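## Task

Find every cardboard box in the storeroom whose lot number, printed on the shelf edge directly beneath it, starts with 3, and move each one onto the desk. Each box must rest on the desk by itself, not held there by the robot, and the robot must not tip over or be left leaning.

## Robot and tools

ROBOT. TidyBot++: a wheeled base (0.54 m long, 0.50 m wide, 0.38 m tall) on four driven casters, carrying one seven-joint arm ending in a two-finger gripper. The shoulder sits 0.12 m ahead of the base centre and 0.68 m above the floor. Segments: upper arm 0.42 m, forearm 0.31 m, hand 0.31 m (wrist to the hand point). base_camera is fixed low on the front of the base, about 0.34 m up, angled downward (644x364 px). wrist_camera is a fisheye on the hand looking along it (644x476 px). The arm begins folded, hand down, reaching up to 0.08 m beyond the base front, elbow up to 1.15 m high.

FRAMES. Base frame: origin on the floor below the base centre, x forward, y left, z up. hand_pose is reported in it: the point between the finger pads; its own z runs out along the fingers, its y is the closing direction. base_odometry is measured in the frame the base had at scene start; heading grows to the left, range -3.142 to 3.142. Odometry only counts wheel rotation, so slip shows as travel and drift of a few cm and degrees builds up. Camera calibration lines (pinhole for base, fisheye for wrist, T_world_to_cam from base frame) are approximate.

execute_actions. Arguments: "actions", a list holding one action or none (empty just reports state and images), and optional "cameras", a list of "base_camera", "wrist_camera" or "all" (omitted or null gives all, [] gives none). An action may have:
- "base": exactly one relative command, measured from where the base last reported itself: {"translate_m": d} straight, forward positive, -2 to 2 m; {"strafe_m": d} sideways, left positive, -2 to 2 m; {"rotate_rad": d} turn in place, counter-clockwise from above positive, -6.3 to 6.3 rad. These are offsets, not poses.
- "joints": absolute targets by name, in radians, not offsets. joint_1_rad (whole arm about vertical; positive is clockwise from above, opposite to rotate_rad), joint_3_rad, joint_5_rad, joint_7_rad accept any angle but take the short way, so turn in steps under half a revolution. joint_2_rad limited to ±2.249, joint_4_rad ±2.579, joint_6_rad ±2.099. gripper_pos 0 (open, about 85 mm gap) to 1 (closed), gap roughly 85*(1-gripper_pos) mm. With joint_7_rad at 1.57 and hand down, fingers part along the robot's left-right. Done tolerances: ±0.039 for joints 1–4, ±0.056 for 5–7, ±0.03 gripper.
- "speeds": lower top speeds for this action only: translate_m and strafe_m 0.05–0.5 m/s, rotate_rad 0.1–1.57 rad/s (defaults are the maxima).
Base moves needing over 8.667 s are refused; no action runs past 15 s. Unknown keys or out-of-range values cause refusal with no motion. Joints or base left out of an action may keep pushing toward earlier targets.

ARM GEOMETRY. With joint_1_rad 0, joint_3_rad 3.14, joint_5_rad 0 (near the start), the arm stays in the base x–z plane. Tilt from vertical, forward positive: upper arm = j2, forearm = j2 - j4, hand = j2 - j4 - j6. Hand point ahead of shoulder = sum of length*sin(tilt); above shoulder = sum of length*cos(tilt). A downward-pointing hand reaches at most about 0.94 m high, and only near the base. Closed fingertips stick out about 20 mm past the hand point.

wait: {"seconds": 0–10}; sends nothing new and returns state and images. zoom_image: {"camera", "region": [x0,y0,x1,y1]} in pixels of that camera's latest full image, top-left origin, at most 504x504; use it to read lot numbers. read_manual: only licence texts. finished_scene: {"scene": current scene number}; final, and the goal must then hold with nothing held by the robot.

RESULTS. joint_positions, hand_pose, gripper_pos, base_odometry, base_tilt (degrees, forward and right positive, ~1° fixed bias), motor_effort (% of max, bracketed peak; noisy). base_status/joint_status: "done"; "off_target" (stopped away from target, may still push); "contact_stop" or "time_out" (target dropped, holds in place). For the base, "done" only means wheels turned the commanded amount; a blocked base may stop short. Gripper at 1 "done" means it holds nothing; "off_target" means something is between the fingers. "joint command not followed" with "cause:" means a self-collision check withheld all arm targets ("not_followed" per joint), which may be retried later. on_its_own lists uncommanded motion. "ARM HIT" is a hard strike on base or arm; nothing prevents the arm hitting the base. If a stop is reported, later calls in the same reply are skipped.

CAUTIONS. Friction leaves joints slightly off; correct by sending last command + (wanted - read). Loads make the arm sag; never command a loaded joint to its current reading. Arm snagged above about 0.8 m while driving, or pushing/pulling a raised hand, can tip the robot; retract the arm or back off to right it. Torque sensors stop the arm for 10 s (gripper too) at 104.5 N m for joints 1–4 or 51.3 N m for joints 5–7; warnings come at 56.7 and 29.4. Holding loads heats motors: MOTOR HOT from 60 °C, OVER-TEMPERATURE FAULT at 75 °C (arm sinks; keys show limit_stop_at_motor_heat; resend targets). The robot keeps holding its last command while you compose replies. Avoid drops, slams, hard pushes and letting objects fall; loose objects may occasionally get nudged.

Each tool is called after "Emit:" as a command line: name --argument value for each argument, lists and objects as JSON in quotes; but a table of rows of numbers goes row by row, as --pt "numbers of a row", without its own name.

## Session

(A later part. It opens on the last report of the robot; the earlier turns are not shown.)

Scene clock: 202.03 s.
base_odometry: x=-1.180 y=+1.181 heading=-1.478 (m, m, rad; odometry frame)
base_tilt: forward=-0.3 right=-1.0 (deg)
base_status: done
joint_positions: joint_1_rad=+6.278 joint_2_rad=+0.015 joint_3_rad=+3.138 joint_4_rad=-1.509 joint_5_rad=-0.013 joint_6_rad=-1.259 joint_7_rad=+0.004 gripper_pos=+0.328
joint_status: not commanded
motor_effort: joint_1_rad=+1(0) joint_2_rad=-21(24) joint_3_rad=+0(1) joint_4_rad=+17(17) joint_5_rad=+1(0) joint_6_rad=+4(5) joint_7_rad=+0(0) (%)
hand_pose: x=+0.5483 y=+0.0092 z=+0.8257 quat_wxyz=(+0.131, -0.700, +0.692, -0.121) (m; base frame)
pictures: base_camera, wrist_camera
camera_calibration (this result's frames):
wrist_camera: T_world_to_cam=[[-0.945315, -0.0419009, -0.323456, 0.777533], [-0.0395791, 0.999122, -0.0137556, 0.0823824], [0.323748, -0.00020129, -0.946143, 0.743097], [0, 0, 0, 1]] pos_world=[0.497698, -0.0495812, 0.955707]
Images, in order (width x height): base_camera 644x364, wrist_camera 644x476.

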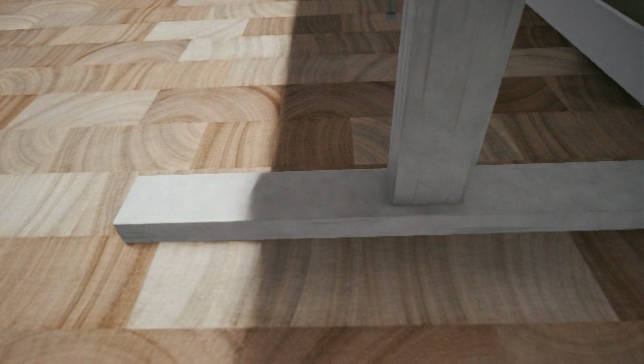

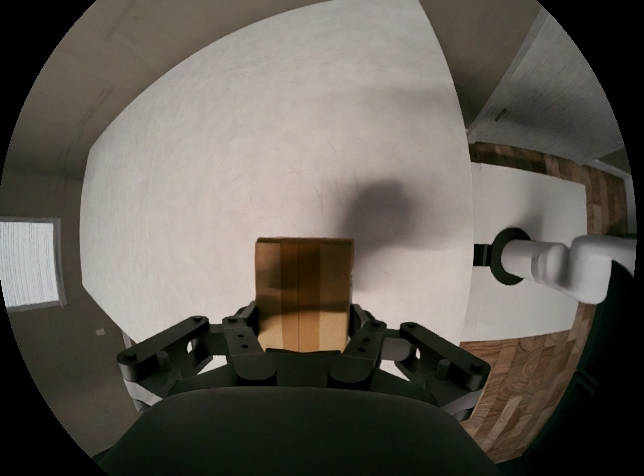

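Emit:
execute_actions --actions '[{"joints":{"joint_4_rad":-1.6,"joint_6_rad":-1.22}}]' --cameras '["wrist_camera"]'

Scene clock: 207.63 s.
base_odometry: x=-1.180 y=+1.181 heading=-1.478 (m, m, rad; odometry frame)
base_tilt: forward=-0.2 right=-1.0 (deg)
base_status: not commanded
joint_positions: joint_1_rad=+6.278 joint_2_rad=+0.015 joint_3_rad=+3.138 joint_4_rad=-1.602 joint_5_rad=-0.013 joint_6_rad=-1.259 joint_7_rad=+0.004 gripper_pos=+0.328
joint_status: all done
motor_effort: joint_1_rad=+0(0) joint_2_rad=-20(20) joint_3_rad=+0(1) joint_4_rad=+16(18) joint_5_rad=+1(1) joint_6_rad=+3(3) joint_7_rad=+0(0) (%)
hand_pose: x=+0.5208 y=+0.0089 z=+0.7876 quat_wxyz=(+0.098, -0.705, +0.697, -0.089) (m; base frame)
pictures: wrist_camera
camera_calibration (this result's frames):
wrist_camera: T_world_to_cam=[[-0.971256, -0.0421415, -0.234276, 0.68246], [-0.040729, 0.999111, -0.0108663, 0.0793409], [0.234526, -0.00101213, -0.972109, 0.782904], [0, 0, 0, 1]] pos_world=[0.482464, -0.0497181, 0.921814]
Images, in order (width x height): wrist_camera 644x476.

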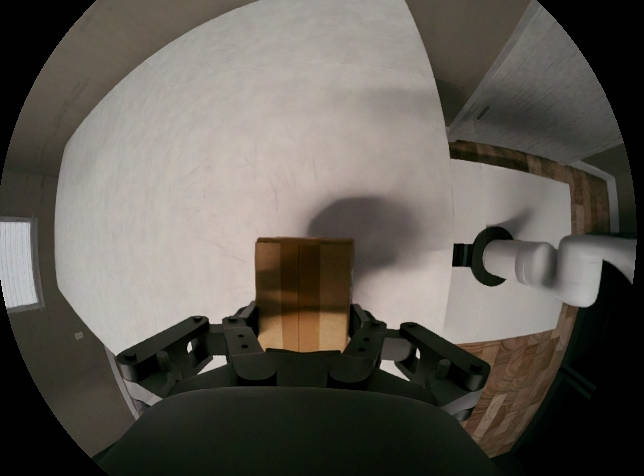

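Emit:
execute_actions --actions '[{"joints":{"joint_4_rad":-1.66,"joint_6_rad":-1.06}}]' --cameras '["wrist_camera"]'

Scene clock: 213.57 s.
base_odometry: x=-1.180 y=+1.181 heading=-1.478 (m, m, rad; odometry frame)
base_tilt: forward=-0.3 right=-1.0 (deg)
base_status: not commanded
joint_positions: joint_1_rad=+6.278 joint_2_rad=+0.015 joint_3_rad=+3.138 joint_4_rad=-1.659 joint_5_rad=-0.013 joint_6_rad=-1.099 joint_7_rad=+0.004 gripper_pos=+0.328
joint_status: all done
motor_effort: joint_1_rad=+1(1) joint_2_rad=-20(21) joint_3_rad=+0(1) joint_4_rad=+17(16) joint_5_rad=+1(1) joint_6_rad=+4(4) joint_7_rad=+0(1) (%)
hand_pose: x=+0.5502 y=+0.0089 z=+0.7799 quat_wxyz=(+0.135, -0.698, +0.692, -0.125) (m; base frame)
pictures: wrist_camera
camera_calibration (this result's frames):
wrist_camera: T_world_to_cam=[[-0.941789, -0.0398896, -0.33383, 0.770644], [-0.0373101, 0.999204, -0.0141376, 0.0811085], [0.334128, -0.000859431, -0.942527, 0.690674], [0, 0, 0, 1]] pos_world=[0.498036, -0.0497096, 0.90939]
Images, in order (width x height): wrist_camera 644x476.

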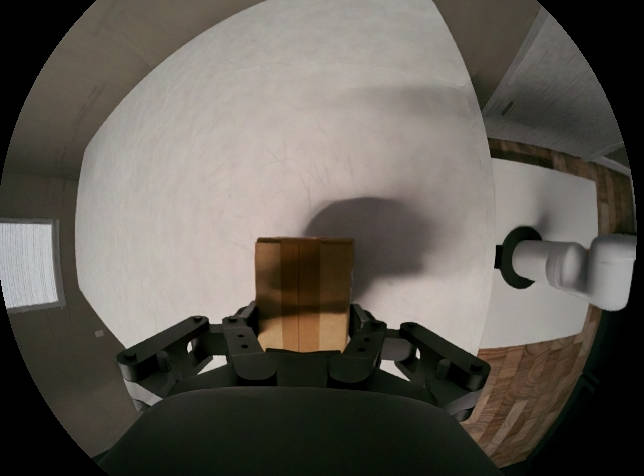

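Emit:
execute_actions --actions '[{"joints":{"joint_4_rad":-1.72,"joint_6_rad":-1.0}}]' --cameras '["wrist_camera"]'

Scene clock: 216.67 s.
base_odometry: x=-1.180 y=+1.181 heading=-1.478 (m, m, rad; odometry frame)
base_tilt: forward=-0.3 right=-1.0 (deg)
base_status: not commanded
joint_positions: joint_1_rad=+6.278 joint_2_rad=+0.008 joint_3_rad=+3.138 joint_4_rad=-1.712 joint_5_rad=-0.013 joint_6_rad=-1.044 joint_7_rad=+0.004 gripper_pos=+0.328
joint_status: all done
motor_effort: joint_1_rad=+1(0) joint_2_rad=-19(20) joint_3_rad=+0(0) joint_4_rad=+15(16) joint_5_rad=+1(1) joint_6_rad=+4(4) joint_7_rad=+0(1) (%)
hand_pose: x=+0.5479 y=+0.0088 z=+0.7664 quat_wxyz=(+0.137, -0.697, +0.692, -0.128) (m; base frame)
pictures: wrist_camera
camera_calibration (this result's frames):
wrist_camera: T_world_to_cam=[[-0.938958, -0.0392244, -0.34179, 0.768447], [-0.036468, 0.99923, -0.0144895, 0.0807644], [0.342095, -0.00114067, -0.939665, 0.672138], [0, 0, 0, 1]] pos_world=[0.49455, -0.0497936, 0.895402]
Images, in order (width x height): wrist_camera 644x476.

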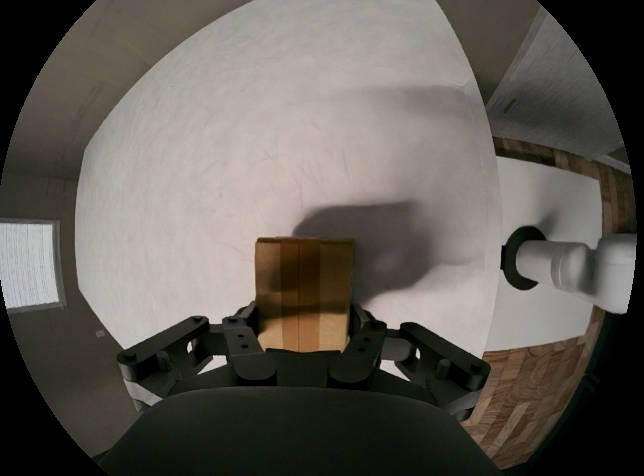

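Emit:
execute_actions --actions '[{"joints":{"joint_4_rad":-1.79,"joint_6_rad":-0.94}}]' --cameras '["wrist_camera"]'

Scene clock: 219.17 s.
base_odometry: x=-1.180 y=+1.181 heading=-1.478 (m, m, rad; odometry frame)
base_tilt: forward=-0.3 right=-0.9 (deg)
base_status: not commanded
joint_positions: joint_1_rad=+6.278 joint_2_rad=-0.019 joint_3_rad=+3.138 joint_4_rad=-1.755 joint_5_rad=-0.013 joint_6_rad=-0.981 joint_7_rad=+0.004 gripper_pos=+0.328
joint_status: all done
motor_effort: joint_1_rad=+0(1) joint_2_rad=-12(19) joint_3_rad=+0(0) joint_4_rad=+12(16) joint_5_rad=+1(1) joint_6_rad=+4(3) joint_7_rad=+0(0) (%)
hand_pose: x=+0.5491 y=+0.0087 z=+0.7671 quat_wxyz=(+0.154, -0.694, +0.689, -0.144) (m; base frame)
pictures: wrist_camera
camera_calibration (this result's frames):
wrist_camera: T_world_to_cam=[[-0.9219, -0.0383901, -0.385522, 0.794059], [-0.0349354, 0.999262, -0.015965, 0.0812283], [0.385851, -0.00124981, -0.92256, 0.635254], [0, 0, 0, 1]] pos_world=[0.489767, -0.0498904, 0.893485]
Images, in order (width x height): wrist_camera 644x476.

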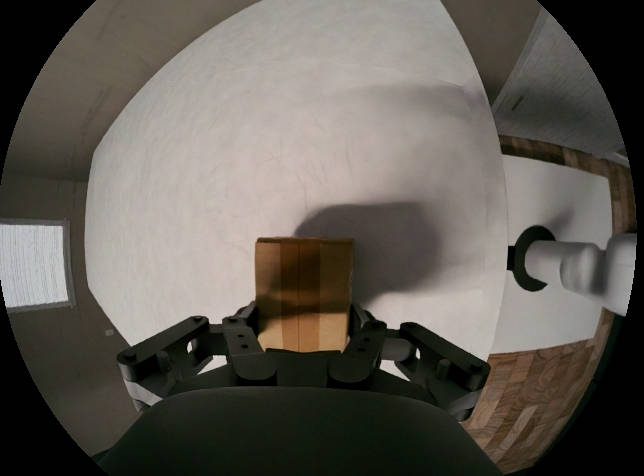

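Contact. Release and lift.

Emit:
execute_actions --actions '[{"joints":{"gripper_pos":0.0,"joint_4_rad":-1.76}}]' --cameras '["wrist_camera"]'

Emit:
execute_actions --actions '[{"joints":{"joint_4_rad":-1.5,"joint_6_rad":-1.2}}]' --cameras '["wrist_camera"]'

Scene clock: 223.73 s.
base_odometry: x=-1.180 y=+1.181 heading=-1.478 (m, m, rad; odometry frame)
base_tilt: forward=-0.3 right=-1.0 (deg)
base_status: not commanded
joint_positions: joint_1_rad=+6.278 joint_2_rad=-0.010 joint_3_rad=+3.138 joint_4_rad=-1.758 joint_5_rad=-0.013 joint_6_rad=-0.981 joint_7_rad=+0.004 gripper_pos=+0.000
joint_status: all done
motor_effort: joint_1_rad=+1(1) joint_2_rad=-19(20) joint_3_rad=-1(0) joint_4_rad=+16(18) joint_5_rad=+1(1) joint_6_rad=+4(5) joint_7_rad=+1(1) (%)
hand_pose: x=+0.5489 y=+0.0087 z=+0.7621 quat_wxyz=(+0.150, -0.695, +0.689, -0.140) (m; base frame)
pictures: wrist_camera
camera_calibration (this result's frames):
wrist_camera: T_world_to_cam=[[-0.926285, -0.0384168, -0.374861, 0.78618], [-0.0351157, 0.999261, -0.0156358, 0.0809929], [0.375185, -0.00131972, -0.926949, 0.639919], [0, 0, 0, 1]] pos_world=[0.490983, -0.0498861, 0.889147]
Images, in order (width x height): wrist_camera 644x476.

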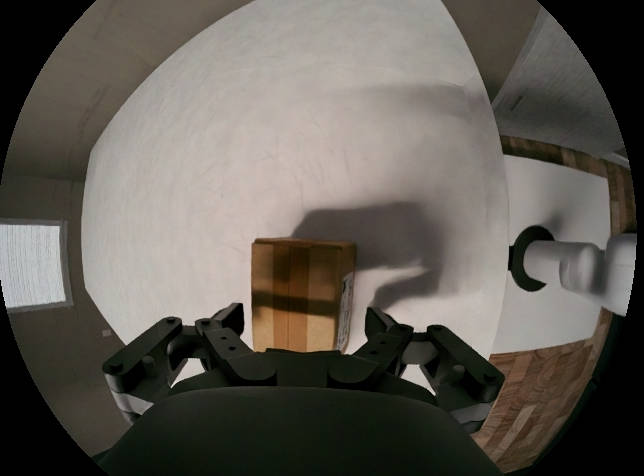

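Scene clock: 225.03 s.
base_odometry: x=-1.180 y=+1.181 heading=-1.478 (m, m, rad; odometry frame)
base_tilt: forward=-0.3 right=-0.9 (deg)
base_status: not commanded
joint_positions: joint_1_rad=+6.278 joint_2_rad=-0.010 joint_3_rad=+3.138 joint_4_rad=-1.507 joint_5_rad=-0.013 joint_6_rad=-1.156 joint_7_rad=+0.004 gripper_pos=+0.000
joint_status: all done
motor_effort: joint_1_rad=+0(0) joint_2_rad=-20(21) joint_3_rad=-1(0) joint_4_rad=+17(18) joint_5_rad=+1(1) joint_6_rad=+4(5) joint_7_rad=+0(1) (%)
hand_pose: x=+0.5743 y=+0.0093 z=+0.8511 quat_wxyz=(+0.176, -0.690, +0.682, -0.166) (m; base frame)
pictures: wrist_camera
camera_calibration (this result's frames):
wrist_camera: T_world_to_cam=[[-0.894901, -0.0401832, -0.444452, 0.884329], [-0.0361525, 0.999192, -0.0175449, 0.0849181], [0.444798, 0.000367133, -0.895631, 0.646232], [0, 0, 0, 1]] pos_world=[0.507015, -0.0495516, 0.973317]
Images, in order (width x height): wrist_camera 644x476.

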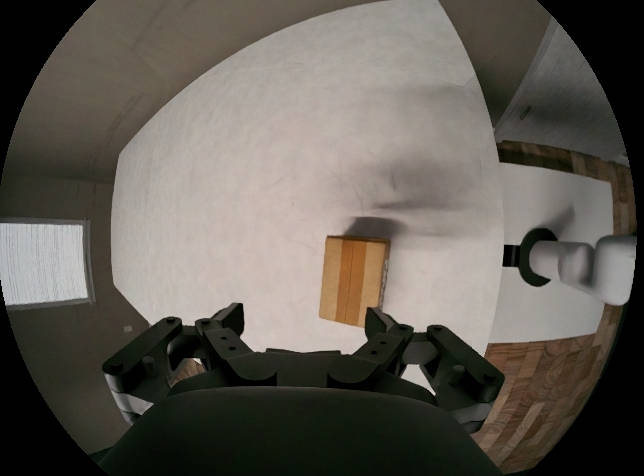

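Emit:
execute_actions --actions '[{"base":{"translate_m":-0.3},"joints":{"joint_2_rad":-0.8,"joint_4_rad":-2.5,"joint_6_rad":0.0,"joint_7_rad":1.57}}]' --cameras '[]'

Emit:
execute_actions --actions '[{"base":{"strafe_m":1.0}}]'

Scene clock: 233.23 s.
base_odometry: x=-1.208 y=+1.480 heading=-1.478 (m, m, rad; odometry frame)
base_tilt: forward=-0.3 right=-0.9 (deg)
base_status: done
joint_positions: joint_1_rad=+6.278 joint_2_rad=-0.782 joint_3_rad=+3.139 joint_4_rad=-2.493 joint_5_rad=-0.013 joint_6_rad=-0.044 joint_7_rad=+1.550 gripper_pos=+0.000
joint_status: all done
motor_effort: joint_1_rad=+1(3) joint_2_rad=+5(23) joint_3_rad=+0(3) joint_4_rad=+19(20) joint_5_rad=+1(1) joint_6_rad=+10(9) joint_7_rad=+0(0) (%)
hand_pose: x=+0.4398 y=+0.0043 z=+0.8792 quat_wxyz=(+0.013, -0.769, +0.009, -0.639) (m; base frame)
pictures: none
No camera images: the call's "cameras" was empty. Leave "cameras" out to get every camera's image.

Scene clock: 236.60 s.
base_odometry: x=-0.212 y=+1.573 heading=-1.478 (m, m, rad; odometry frame)
base_tilt: forward=-0.4 right=-1.1 (deg)
base_status: done
joint_positions: joint_1_rad=+6.278 joint_2_rad=-0.782 joint_3_rad=+3.139 joint_4_rad=-2.493 joint_5_rad=-0.013 joint_6_rad=-0.044 joint_7_rad=+1.550 gripper_pos=+0.000
joint_status: not commanded
motor_effort: joint_1_rad=+1(1) joint_2_rad=+4(5) joint_3_rad=+1(2) joint_4_rad=+19(20) joint_5_rad=+1(1) joint_6_rad=+9(9) joint_7_rad=+1(1) (%)
hand_pose: x=+0.4398 y=+0.0043 z=+0.8793 quat_wxyz=(+0.013, -0.769, +0.010, -0.639) (m; base frame)
pictures: base_camera, wrist_camera
camera_calibration (this result's frames):
wrist_camera: T_world_to_cam=[[-0.0207711, -0.999763, 0.00647122, -0.00054838], [-0.16874, -0.00287417, -0.985656, 0.9994], [0.985442, -0.0215651, -0.16864, -0.145593], [0, 0, 0, 1]] pos_world=[0.312101, -0.000815547, 0.960515]
Images, in order (width x height): base_camera 644x364, wrist_camera 644x476.

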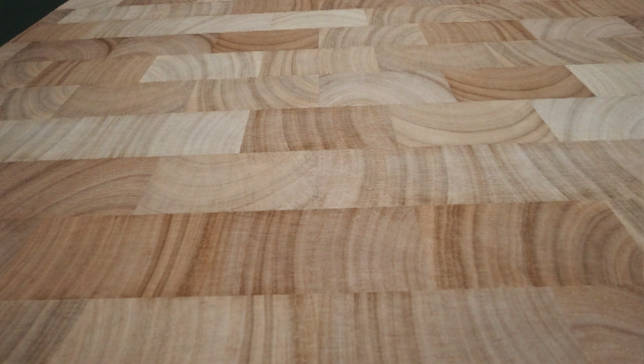

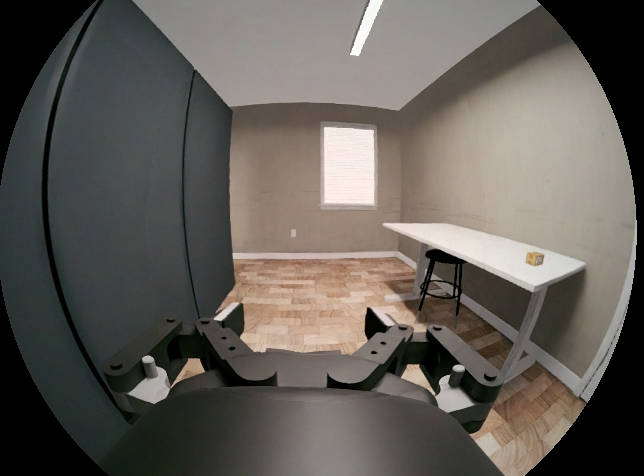

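Emit:
execute_actions --actions '[{"base":{"translate_m":2.0}}]' --cameras '["wrist_camera"]'

Emit:
execute_actions --actions '[{"base":{"translate_m":0.6},"joints":{"joint_1_rad":-1.2}}]'

Scene clock: 246.50 s.
base_odometry: x=-0.025 y=-0.418 heading=-1.478 (m, m, rad; odometry frame)
base_tilt: forward=-0.3 right=-1.0 (deg)
base_status: done
joint_positions: joint_1_rad=+6.278 joint_2_rad=-0.786 joint_3_rad=+3.139 joint_4_rad=-2.493 joint_5_rad=-0.013 joint_6_rad=-0.043 joint_7_rad=+1.550 gripper_pos=+0.000
joint_status: not commanded
motor_effort: joint_1_rad=+0(0) joint_2_rad=+4(7) joint_3_rad=+1(1) joint_4_rad=+19(19) joint_5_rad=+1(1) joint_6_rad=+10(10) joint_7_rad=+0(1) (%)
hand_pose: x=+0.4390 y=+0.0043 z=+0.8807 quat_wxyz=(+0.013, -0.768, +0.010, -0.641) (m; base frame)
pictures: wrist_camera
camera_calibration (this result's frames):
wrist_camera: T_world_to_cam=[[-0.0208081, -0.999763, 0.00635601, -0.000462209], [-0.164344, -0.00285055, -0.986399, 0.999315], [0.986184, -0.0215697, -0.164246, -0.148799], [0, 0, 0, 1]] pos_world=[0.310964, -0.000823032, 0.961287]
Images, in order (width x height): wrist_camera 644x476.

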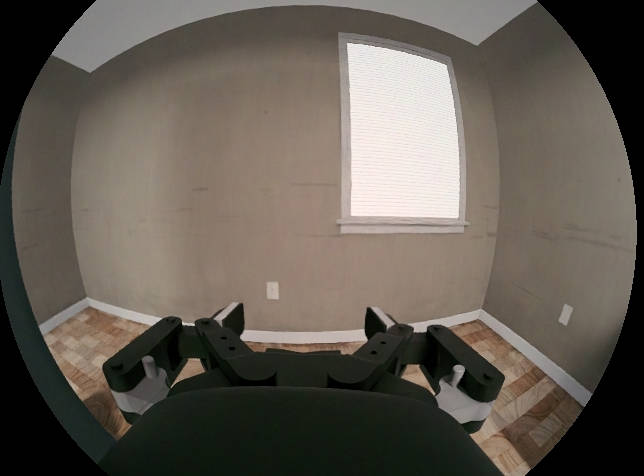

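Scene clock: 249.07 s.
base_odometry: x=+0.031 y=-1.016 heading=-1.478 (m, m, rad; odometry frame)
base_tilt: forward=-0.3 right=-1.0 (deg)
base_status: done
joint_positions: joint_1_rad=+5.098 joint_2_rad=-0.789 joint_3_rad=+3.139 joint_4_rad=-2.493 joint_5_rad=-0.013 joint_6_rad=-0.043 joint_7_rad=+1.550 gripper_pos=+0.000
joint_status: all done
motor_effort: joint_1_rad=+0(2) joint_2_rad=+4(6) joint_3_rad=+1(1) joint_4_rad=+20(20) joint_5_rad=+1(1) joint_6_rad=+10(9) joint_7_rad=+1(1) (%)
hand_pose: x=+0.2366 y=+0.2970 z=+0.8815 quat_wxyz=(+0.368, -0.642, -0.419, -0.526) (m; base frame)
pictures: base_camera, wrist_camera
camera_calibration (this result's frames):
wrist_camera: T_world_to_cam=[[0.916593, -0.399773, 0.00628438, -0.111964], [-0.0588866, -0.150527, -0.98685, 0.987039], [0.395462, 0.90417, -0.161514, -0.0803516], [0, 0, 0, 1]] pos_world=[0.192525, 0.176468, 0.961786]
Images, in order (width x height): base_camera 644x364, wrist_camera 644x476.

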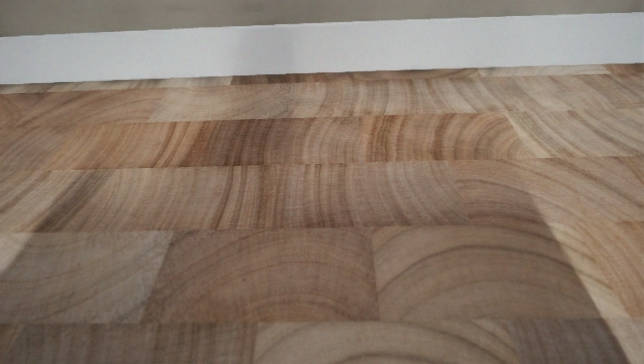

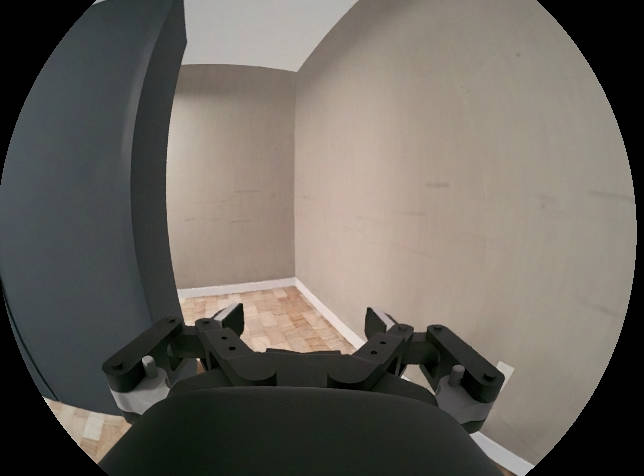

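Emit:
execute_actions --actions '[{"base":{"translate_m":0.25}}]' --cameras '[]'

Emit:
execute_actions --actions '[{"base":{"rotate_rad":1.571},"joints":{"joint_1_rad":0.0}}]' --cameras '["wrist_camera"]'

Emit:
execute_actions --actions '[{"base":{"translate_m":1.6},"joints":{"joint_1_rad":-1.0}}]'

Scene clock: 255.50 s.
base_odometry: x=+0.054 y=-1.265 heading=-1.477 (m, m, rad; odometry frame)
base_tilt: forward=-0.3 right=-1.0 (deg)
base_status: done
joint_positions: joint_1_rad=+5.098 joint_2_rad=-0.789 joint_3_rad=+3.139 joint_4_rad=-2.493 joint_5_rad=-0.013 joint_6_rad=-0.043 joint_7_rad=+1.550 gripper_pos=+0.000
joint_status: not commanded
motor_effort: joint_1_rad=+0(1) joint_2_rad=+4(5) joint_3_rad=+0(2) joint_4_rad=+20(19) joint_5_rad=+1(1) joint_6_rad=+9(10) joint_7_rad=+1(0) (%)
hand_pose: x=+0.2367 y=+0.2970 z=+0.8815 quat_wxyz=(+0.368, -0.642, -0.419, -0.526) (m; base frame)
pictures: none
No camera images: the call's "cameras" was empty. Leave "cameras" out to get every camera's image.

Scene clock: 257.97 s.
base_odometry: x=+0.054 y=-1.265 heading=+0.093 (m, m, rad; odometry frame)
base_tilt: forward=-0.2 right=-1.0 (deg)
base_status: done
joint_positions: joint_1_rad=+6.267 joint_2_rad=-0.789 joint_3_rad=+3.139 joint_4_rad=-2.493 joint_5_rad=-0.013 joint_6_rad=-0.043 joint_7_rad=+1.550 gripper_pos=+0.000
joint_status: all done
motor_effort: joint_1_rad=+1(2) joint_2_rad=+4(6) joint_3_rad=+0(1) joint_4_rad=+19(20) joint_5_rad=+1(1) joint_6_rad=+10(10) joint_7_rad=+1(0) (%)
hand_pose: x=+0.4384 y=+0.0076 z=+0.8815 quat_wxyz=(+0.016, -0.767, +0.006, -0.642) (m; base frame)
pictures: wrist_camera
camera_calibration (this result's frames):
wrist_camera: T_world_to_cam=[[-0.0103719, -0.999927, 0.00612418, -0.00154643], [-0.161574, -0.00436814, -0.986851, 0.999261], [0.986806, -0.011225, -0.161517, -0.15072], [0, 0, 0, 1]] pos_world=[0.310171, 0.00112675, 0.961787]
Images, in order (width x height): wrist_camera 644x476.

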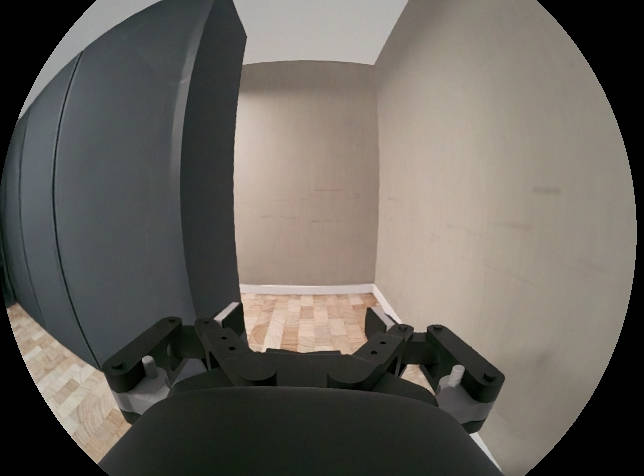

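Scene clock: 262.53 s.
base_odometry: x=+1.647 y=-1.114 heading=+0.094 (m, m, rad; odometry frame)
base_tilt: forward=-0.2 right=-1.0 (deg)
base_status: done
joint_positions: joint_1_rad=+5.299 joint_2_rad=-0.790 joint_3_rad=+3.139 joint_4_rad=-2.493 joint_5_rad=-0.013 joint_6_rad=-0.043 joint_7_rad=+1.550 gripper_pos=+0.000
joint_status: all done
motor_effort: joint_1_rad=+1(1) joint_2_rad=+5(7) joint_3_rad=+0(1) joint_4_rad=+20(19) joint_5_rad=+1(1) joint_6_rad=+10(10) joint_7_rad=+0(0) (%)
hand_pose: x=+0.2936 y=+0.2673 z=+0.8818 quat_wxyz=(+0.313, -0.681, -0.352, -0.561) (m; base frame)
pictures: base_camera, wrist_camera
camera_calibration (this result's frames):
wrist_camera: T_world_to_cam=[[0.818136, -0.574992, 0.00609748, -0.100121], [-0.08736, -0.134768, -0.987019, 0.990505], [0.56835, 0.806983, -0.16049, -0.101619], [0, 0, 0, 1]] pos_world=[0.226198, 0.157925, 0.961948]
Images, in order (width x height): base_camera 644x364, wrist_camera 644x476.

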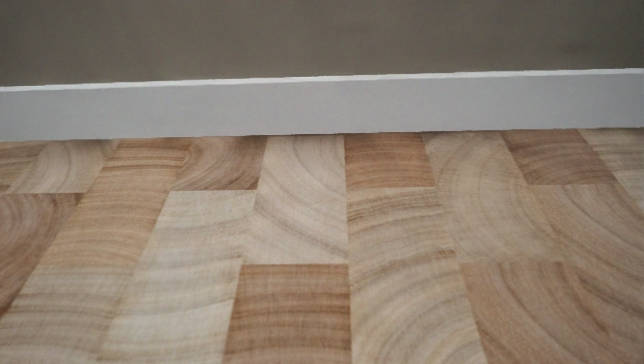

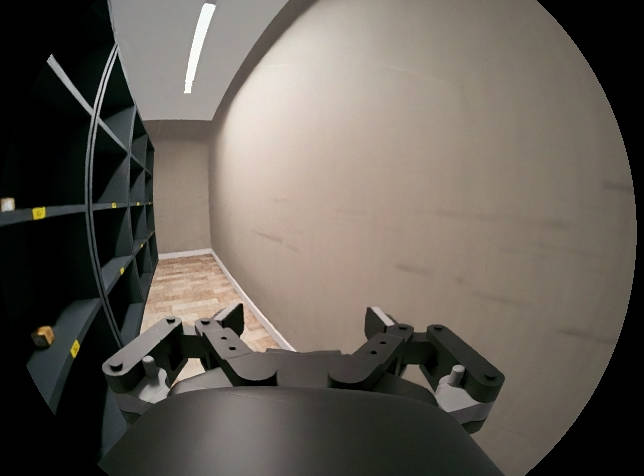

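Emit:
execute_actions --actions '[{"base":{"rotate_rad":1.571},"joints":{"joint_1_rad":-1.3}}]'

Scene clock: 269.10 s.
base_odometry: x=+1.647 y=-1.114 heading=+1.664 (m, m, rad; odometry frame)
base_tilt: forward=-0.3 right=-1.0 (deg)
base_status: done
joint_positions: joint_1_rad=+4.997 joint_2_rad=-0.790 joint_3_rad=+3.139 joint_4_rad=-2.493 joint_5_rad=-0.013 joint_6_rad=-0.043 joint_7_rad=+1.550 gripper_pos=+0.000
joint_status: all done
motor_effort: joint_1_rad=+1(2) joint_2_rad=+4(5) joint_3_rad=+1(0) joint_4_rad=+19(19) joint_5_rad=+1(1) joint_6_rad=+10(10) joint_7_rad=+0(0) (%)
hand_pose: x=+0.2062 y=+0.3071 z=+0.8818 quat_wxyz=(+0.394, -0.620, -0.450, -0.507) (m; base frame)
pictures: base_camera, wrist_camera
camera_calibration (this result's frames):
wrist_camera: T_world_to_cam=[[0.952098, -0.305732, 0.0060972, -0.116062], [-0.0433389, -0.154648, -0.987019, 0.985266], [0.302706, 0.939474, -0.160491, -0.0700077], [0, 0, 0, 1]] pos_world=[0.174395, 0.182656, 0.961948]
Images, in order (width x height): base_camera 644x364, wrist_camera 644x476.

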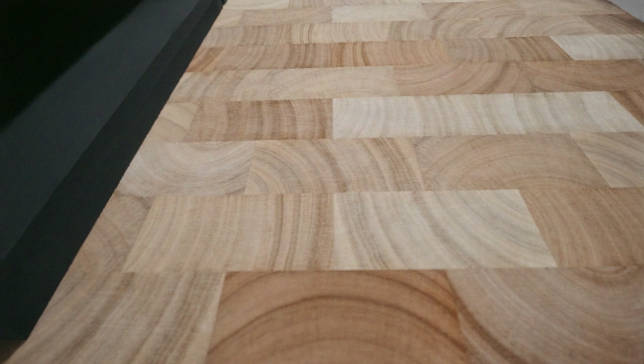

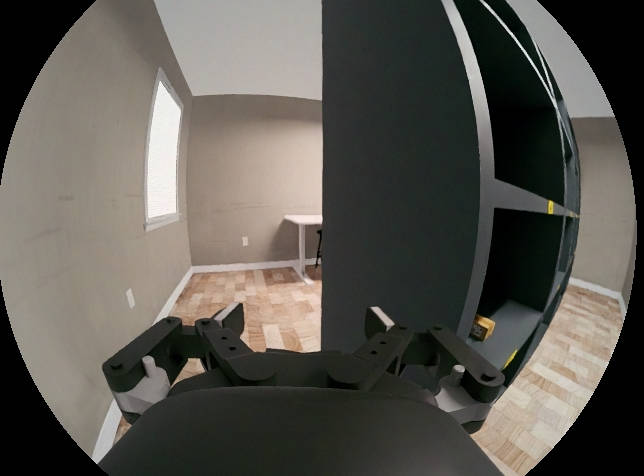

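Emit:
execute_actions --actions '[{"base":{"strafe_m":-0.33},"joints":{"joint_1_rad":-1.57,"joint_6_rad":-0.15}}]' --cameras '[]'

Emit:
execute_actions --actions '[{"base":{"translate_m":0.8}}]'

Scene clock: 274.83 s.
base_odometry: x=+1.976 y=-1.083 heading=+1.665 (m, m, rad; odometry frame)
base_tilt: forward=-0.3 right=-1.0 (deg)
base_status: done
joint_positions: joint_1_rad=+4.729 joint_2_rad=-0.794 joint_3_rad=+3.139 joint_4_rad=-2.494 joint_5_rad=-0.013 joint_6_rad=-0.107 joint_7_rad=+1.550 gripper_pos=+0.000
joint_status: all done
motor_effort: joint_1_rad=+0(1) joint_2_rad=+5(6) joint_3_rad=+1(1) joint_4_rad=+20(20) joint_5_rad=+1(1) joint_6_rad=+8(10) joint_7_rad=+0(0) (%)
hand_pose: x=+0.1214 y=+0.3144 z=+0.8632 quat_wxyz=(+0.442, -0.568, -0.543, -0.433) (m; base frame)
pictures: none
No camera images: the call's "cameras" was empty. Leave "cameras" out to get every camera's image.

Scene clock: 277.80 s.
base_odometry: x=+1.901 y=-0.286 heading=+1.665 (m, m, rad; odometry frame)
base_tilt: forward=-0.3 right=-1.0 (deg)
base_status: done
joint_positions: joint_1_rad=+4.729 joint_2_rad=-0.794 joint_3_rad=+3.139 joint_4_rad=-2.494 joint_5_rad=-0.013 joint_6_rad=-0.107 joint_7_rad=+1.550 gripper_pos=+0.000
joint_status: not commanded
motor_effort: joint_1_rad=+1(0) joint_2_rad=+4(4) joint_3_rad=+0(2) joint_4_rad=+19(19) joint_5_rad=+1(1) joint_6_rad=+9(10) joint_7_rad=+0(0) (%)
hand_pose: x=+0.1214 y=+0.3144 z=+0.8632 quat_wxyz=(+0.442, -0.568, -0.543, -0.433) (m; base frame)
pictures: base_camera, wrist_camera
camera_calibration (this result's frames):
wrist_camera: T_world_to_cam=[[0.999118, -0.0412913, 0.00767905, -0.123174], [-0.00160636, -0.220273, -0.975437, 0.969866], [0.0419685, 0.974564, -0.220145, 0.0179676], [0, 0, 0, 1]] pos_world=[0.123869, 0.191039, 0.950945]
Images, in order (width x height): base_camera 644x364, wrist_camera 644x476.

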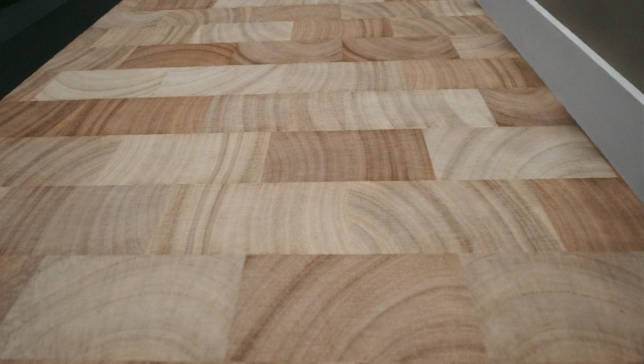

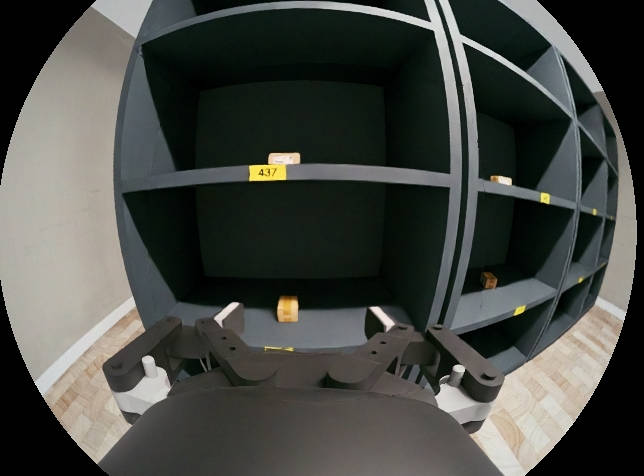

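Emit:
execute_actions --actions '[{"joints":{"joint_6_rad":-0.6}}]' --cameras '["wrist_camera"]'

Emit:
zoom_image --camera "wrist_camera" --region '[220, 180, 380, 320]'

Scene clock: 281.40 s.
base_odometry: x=+1.901 y=-0.286 heading=+1.665 (m, m, rad; odometry frame)
base_tilt: forward=-0.3 right=-1.0 (deg)
base_status: not commanded
joint_positions: joint_1_rad=+4.729 joint_2_rad=-0.794 joint_3_rad=+3.139 joint_4_rad=-2.501 joint_5_rad=-0.013 joint_6_rad=-0.581 joint_7_rad=+1.550 gripper_pos=+0.000
joint_status: all done
motor_effort: joint_1_rad=+1(1) joint_2_rad=+6(5) joint_3_rad=+0(1) joint_4_rad=+18(20) joint_5_rad=+1(1) joint_6_rad=+8(9) joint_7_rad=+0(0) (%)
hand_pose: x=+0.1189 y=+0.2461 z=+0.7296 quat_wxyz=(+0.297, -0.657, -0.630, -0.288) (m; base frame)
pictures: wrist_camera
camera_calibration (this result's frames):
wrist_camera: T_world_to_cam=[[0.999402, -0.0299639, 0.0172546, -0.132278], [-0.00618435, -0.645881, -0.763413, 0.775148], [0.0340192, 0.76285, -0.64568, 0.418651], [0, 0, 0, 1]] pos_world=[0.122751, 0.177321, 0.864355]
Images, in order (width x height): wrist_camera 644x476.

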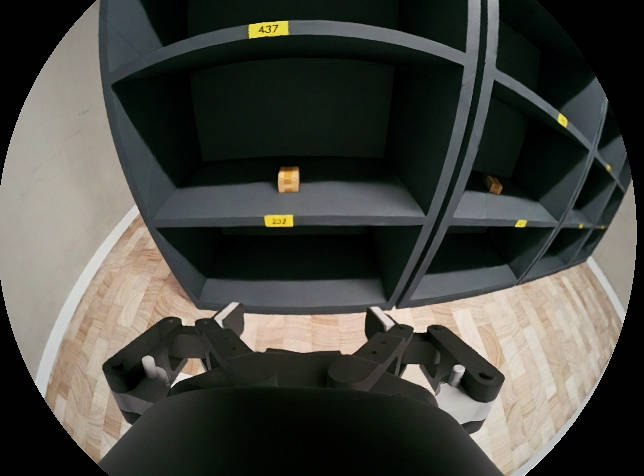

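Region (220, 180, 380, 320) of wrist_camera's 644x476 image, scaled by 3.150; it fills the top 441 rows of this view, and the rest is white.

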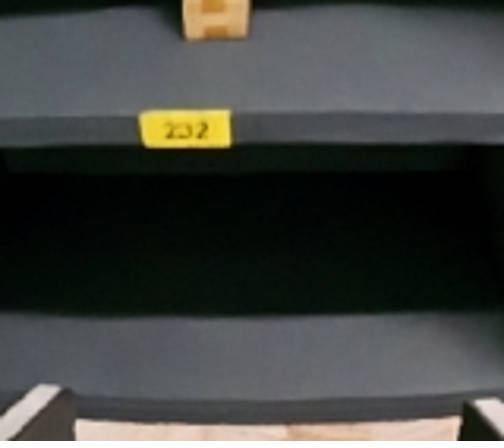

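Emit:
execute_actions --actions '[{"base":{"translate_m":1.05},"joints":{"joint_6_rad":-0.4}}]' --cameras '["wrist_camera"]'

Emit:
zoom_image --camera "wrist_camera" --region '[220, 40, 460, 320]'

Scene clock: 287.30 s.
base_odometry: x=+1.803 y=+0.760 heading=+1.665 (m, m, rad; odometry frame)
base_tilt: forward=-0.3 right=-1.0 (deg)
base_status: done
joint_positions: joint_1_rad=+4.729 joint_2_rad=-0.794 joint_3_rad=+3.139 joint_4_rad=-2.497 joint_5_rad=-0.013 joint_6_rad=-0.429 joint_7_rad=+1.550 gripper_pos=+0.000
joint_status: all done
motor_effort: joint_1_rad=+0(1) joint_2_rad=+5(6) joint_3_rad=+1(1) joint_4_rad=+18(20) joint_5_rad=+1(1) joint_6_rad=+8(8) joint_7_rad=+0(1) (%)
hand_pose: x=+0.1197 y=+0.2751 z=+0.7693 quat_wxyz=(+0.346, -0.632, -0.605, -0.337) (m; base frame)
pictures: wrist_camera
camera_calibration (this result's frames):
wrist_camera: T_world_to_cam=[[0.999311, -0.0340542, 0.0147743, -0.129914], [-0.0050988, -0.520153, -0.854058, 0.85923], [0.0367691, 0.853394, -0.519968, 0.300287], [0, 0, 0, 1]] pos_world=[0.123164, 0.186245, 0.891891]
Images, in order (width x height): wrist_camera 644x476.

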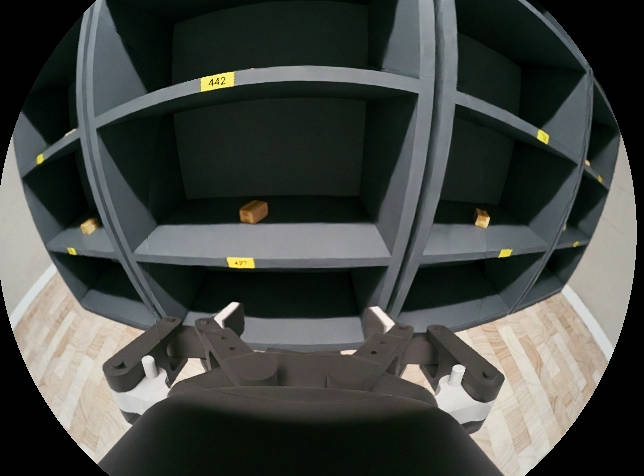

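Region (220, 40, 460, 320) of wrist_camera's 644x476 image, scaled by 1.800; it fills the left 432 columns of this view, and the rest is white.

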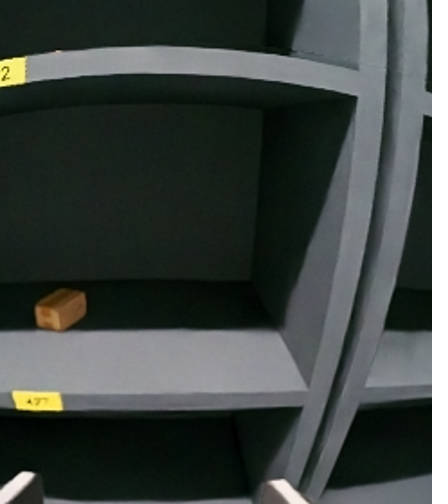

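Emit:
zoom_image --camera "wrist_camera" --region '[210, 240, 270, 285]'

Region (210, 240, 270, 285) of wrist_camera's 644x476 image, scaled by 8.400; it fills the top 378 rows of this view, and the rest is white.

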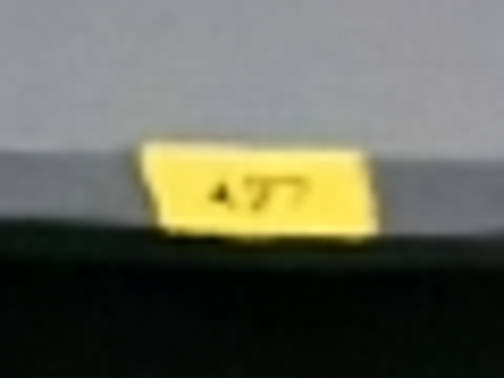

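Emit:
execute_actions --actions '[{"base":{"translate_m":1.0}}]' --cameras '["wrist_camera"]'

Scene clock: 298.60 s.
base_odometry: x=+1.709 y=+1.755 heading=+1.665 (m, m, rad; odometry frame)
base_tilt: forward=-0.3 right=-0.9 (deg)
base_status: done
joint_positions: joint_1_rad=+4.729 joint_2_rad=-0.794 joint_3_rad=+3.139 joint_4_rad=-2.497 joint_5_rad=-0.013 joint_6_rad=-0.429 joint_7_rad=+1.550 gripper_pos=+0.000
joint_status: not commanded
motor_effort: joint_1_rad=+1(1) joint_2_rad=+5(7) joint_3_rad=+0(1) joint_4_rad=+19(18) joint_5_rad=+1(1) joint_6_rad=+8(9) joint_7_rad=+1(1) (%)
hand_pose: x=+0.1197 y=+0.2751 z=+0.7693 quat_wxyz=(+0.346, -0.632, -0.605, -0.337) (m; base frame)
pictures: wrist_camera
camera_calibration (this result's frames):
wrist_camera: T_world_to_cam=[[0.999312, -0.0340184, 0.0147742, -0.129914], [-0.00508021, -0.520153, -0.854058, 0.859228], [0.0367385, 0.853395, -0.519968, 0.30029], [0, 0, 0, 1]] pos_world=[0.123157, 0.186245, 0.891891]
Images, in order (width x height): wrist_camera 644x476.

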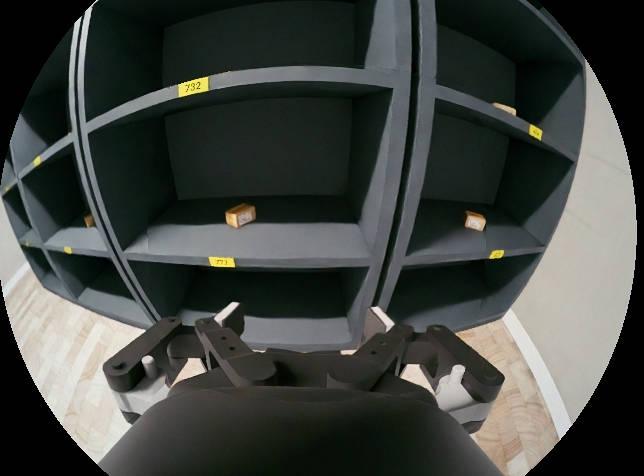

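Emit:
zoom_image --camera "wrist_camera" --region '[190, 240, 250, 285]'

Emit:
execute_actions --actions '[{"base":{"translate_m":0.75},"joints":{"joint_1_rad":-1.3}}]'

Region (190, 240, 250, 285) of wrist_camera's 644x476 image, scaled by 8.400; it fills the top 378 rows of this view, and the rest is white.

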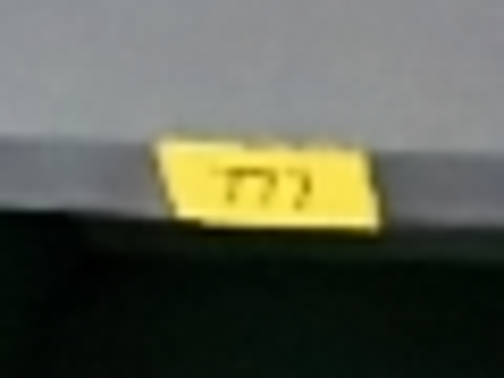

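Scene clock: 303.53 s.
base_odometry: x=+1.639 y=+2.502 heading=+1.664 (m, m, rad; odometry frame)
base_tilt: forward=-0.3 right=-1.0 (deg)
base_status: done
joint_positions: joint_1_rad=+4.969 joint_2_rad=-0.794 joint_3_rad=+3.139 joint_4_rad=-2.497 joint_5_rad=-0.013 joint_6_rad=-0.429 joint_7_rad=+1.550 gripper_pos=+0.000
joint_status: all done
motor_effort: joint_1_rad=+1(0) joint_2_rad=+5(6) joint_3_rad=+1(2) joint_4_rad=+19(19) joint_5_rad=+1(1) joint_6_rad=+8(9) joint_7_rad=+1(0) (%)
hand_pose: x=+0.1852 y=+0.2670 z=+0.7693 quat_wxyz=(+0.303, -0.700, -0.525, -0.377) (m; base frame)
pictures: base_camera, wrist_camera
camera_calibration (this result's frames):
wrist_camera: T_world_to_cam=[[0.962453, -0.271047, 0.0147743, -0.125528], [-0.12882, -0.503975, -0.854058, 0.873953], [0.238936, 0.820087, -0.519968, 0.276229], [0, 0, 0, 1]] pos_world=[0.167396, 0.179895, 0.891891]
Images, in order (width x height): base_camera 644x364, wrist_camera 644x476.

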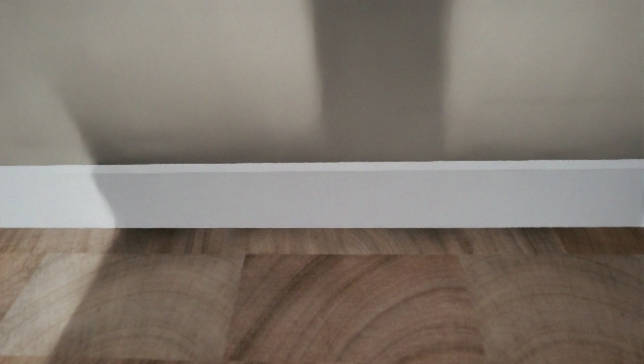

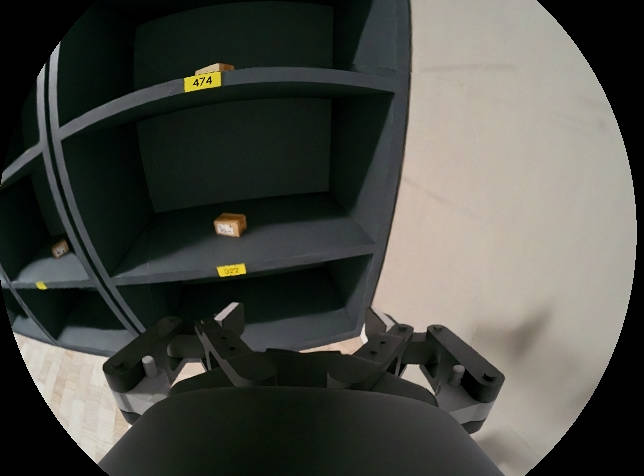

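Emit:
zoom_image --camera "wrist_camera" --region '[195, 205, 275, 290]'

Region (195, 205, 275, 290) of wrist_camera's 644x476 image, scaled by 5.929; it fills the left 474 columns of this view, and the rest is white.

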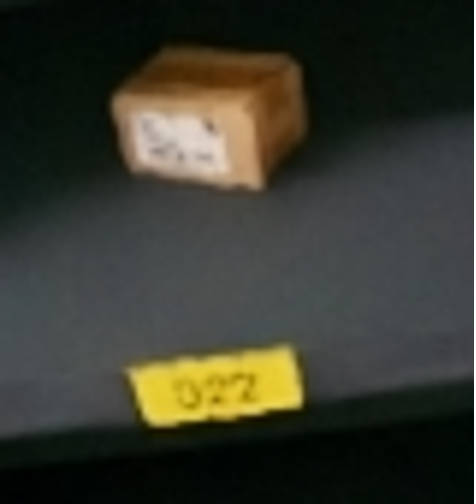

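Emit:
execute_actions --actions '[{"joints":{"joint_1_rad":-1.3,"joint_2_rad":-0.2,"joint_4_rad":-2.5,"joint_6_rad":0.1}}]' --cameras '["wrist_camera"]'

Scene clock: 310.53 s.
base_odometry: x=+1.639 y=+2.502 heading=+1.664 (m, m, rad; odometry frame)
base_tilt: forward=-0.3 right=-1.0 (deg)
base_status: not commanded
joint_positions: joint_1_rad=+4.969 joint_2_rad=-0.215 joint_3_rad=+3.139 joint_4_rad=-2.497 joint_5_rad=-0.013 joint_6_rad=+0.055 joint_7_rad=+1.550 gripper_pos=+0.000
joint_status: all done
motor_effort: joint_1_rad=+1(1) joint_2_rad=-10(10) joint_3_rad=+0(0) joint_4_rad=+14(19) joint_5_rad=+1(1) joint_6_rad=+8(8) joint_7_rad=-1(0) (%)
hand_pose: x=+0.2171 y=+0.3825 z=+0.6978 quat_wxyz=(+0.276, -0.719, -0.537, -0.345) (m; base frame)
pictures: wrist_camera
camera_calibration (this result's frames):
wrist_camera: T_world_to_cam=[[0.961451, -0.274387, 0.0179853, -0.124613], [-0.150224, -0.578915, -0.80143, 0.871776], [0.230314, 0.767834, -0.597818, 0.21282], [0, 0, 0, 1]] pos_world=[0.201756, 0.307082, 0.828137]
Images, in order (width x height): wrist_camera 644x476.

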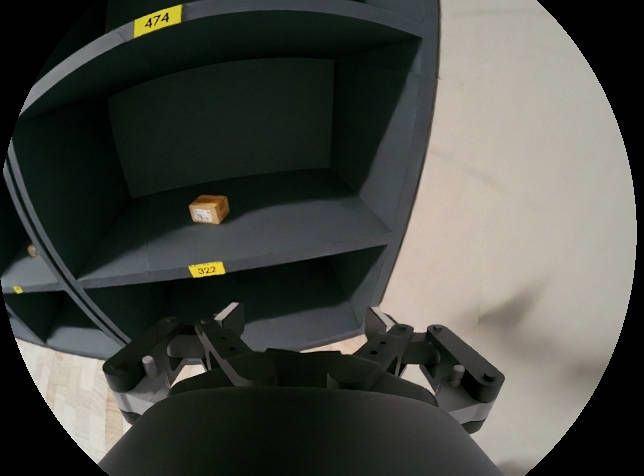

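Emit:
execute_actions --actions '[{"base":{"rotate_rad":1.571},"joints":{"joint_1_rad":0.0,"joint_2_rad":-0.5,"joint_4_rad":-2.5,"joint_6_rad":-0.6,"joint_7_rad":0.0}}]'

Scene clock: 335.53 s.
base_odometry: x=+1.639 y=+2.502 heading=-3.048 (m, m, rad; odometry frame)
base_tilt: forward=-0.3 right=-1.0 (deg)
base_status: done
joint_positions: joint_1_rad=+6.267 joint_2_rad=-0.478 joint_3_rad=+3.139 joint_4_rad=-2.497 joint_5_rad=-0.013 joint_6_rad=-0.555 joint_7_rad=+0.021 gripper_pos=+0.000
joint_status: all done
motor_effort: joint_1_rad=+0(1) joint_2_rad=-2(11) joint_3_rad=+0(1) joint_4_rad=+15(16) joint_5_rad=+1(1) joint_6_rad=+5(8) joint_7_rad=+1(1) (%)
hand_pose: x=+0.3758 y=+0.0082 z=+0.6566 quat_wxyz=(+0.201, -0.689, +0.668, -0.195) (m; base frame)
pictures: base_camera, wrist_camera
camera_calibration (this result's frames):
wrist_camera: T_world_to_cam=[[-0.856489, -0.0604798, -0.51261, 0.650688], [-0.0514803, 0.998169, -0.0317527, 0.0904757], [0.513592, -0.000806518, -0.858034, 0.509809], [0, 0, 0, 1]] pos_world=[0.300131, -0.0505453, 0.773856]
Images, in order (width x height): base_camera 644x364, wrist_camera 644x476.

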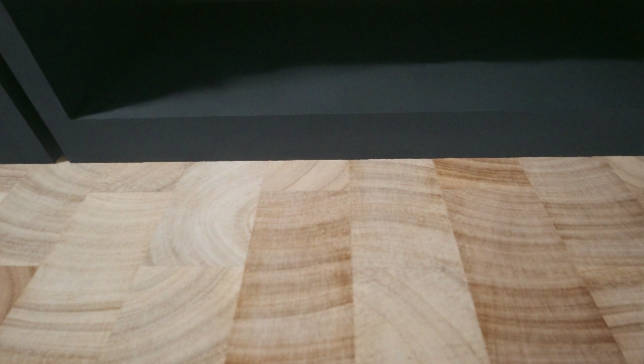

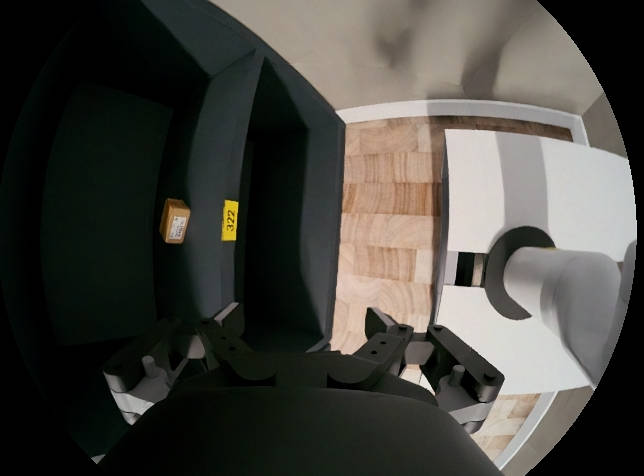

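Emit:
execute_actions --actions '[{"base":{"translate_m":-0.08},"joints":{"joint_2_rad":0.32,"joint_4_rad":-2.05,"joint_6_rad":-0.29},"speeds":{"translate_m":0.1}}]' --cameras '["wrist_camera"]'

Scene clock: 340.83 s.
base_odometry: x=+1.719 y=+2.510 heading=-3.047 (m, m, rad; odometry frame)
base_tilt: forward=-0.3 right=-1.0 (deg)
base_status: done
joint_positions: joint_1_rad=+6.267 joint_2_rad=+0.307 joint_3_rad=+3.139 joint_4_rad=-2.060 joint_5_rad=-0.013 joint_6_rad=-0.335 joint_7_rad=+0.021 gripper_pos=+0.000
joint_status: all done
motor_effort: joint_1_rad=+0(0) joint_2_rad=-25(28) joint_3_rad=+0(1) joint_4_rad=+13(17) joint_5_rad=+1(1) joint_6_rad=+4(5) joint_7_rad=+0(1) (%)
hand_pose: x=+0.5986 y=+0.0118 z=+0.5767 quat_wxyz=(+0.157, -0.700, +0.680, -0.152) (m; base frame)
pictures: wrist_camera
camera_calibration (this result's frames):
wrist_camera: T_world_to_cam=[[-0.914781, -0.0594325, -0.399555, 0.770436], [-0.0530629, 0.998226, -0.0269955, 0.0940748], [0.400451, -0.00349345, -0.916312, 0.42816], [0, 0, 0, 1]] pos_world=[0.538314, -0.0466233, 0.702699]
Images, in order (width x height): wrist_camera 644x476.

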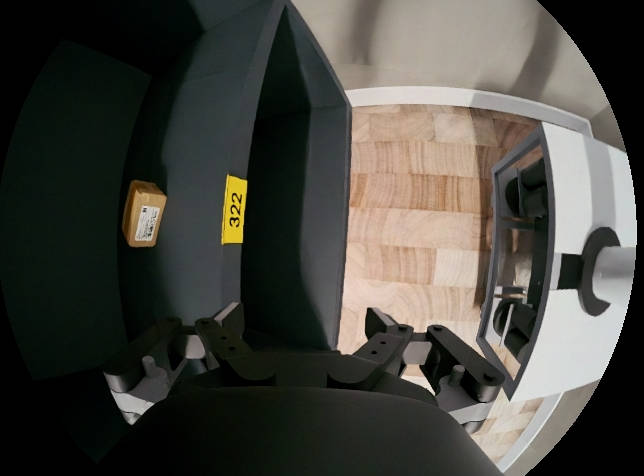

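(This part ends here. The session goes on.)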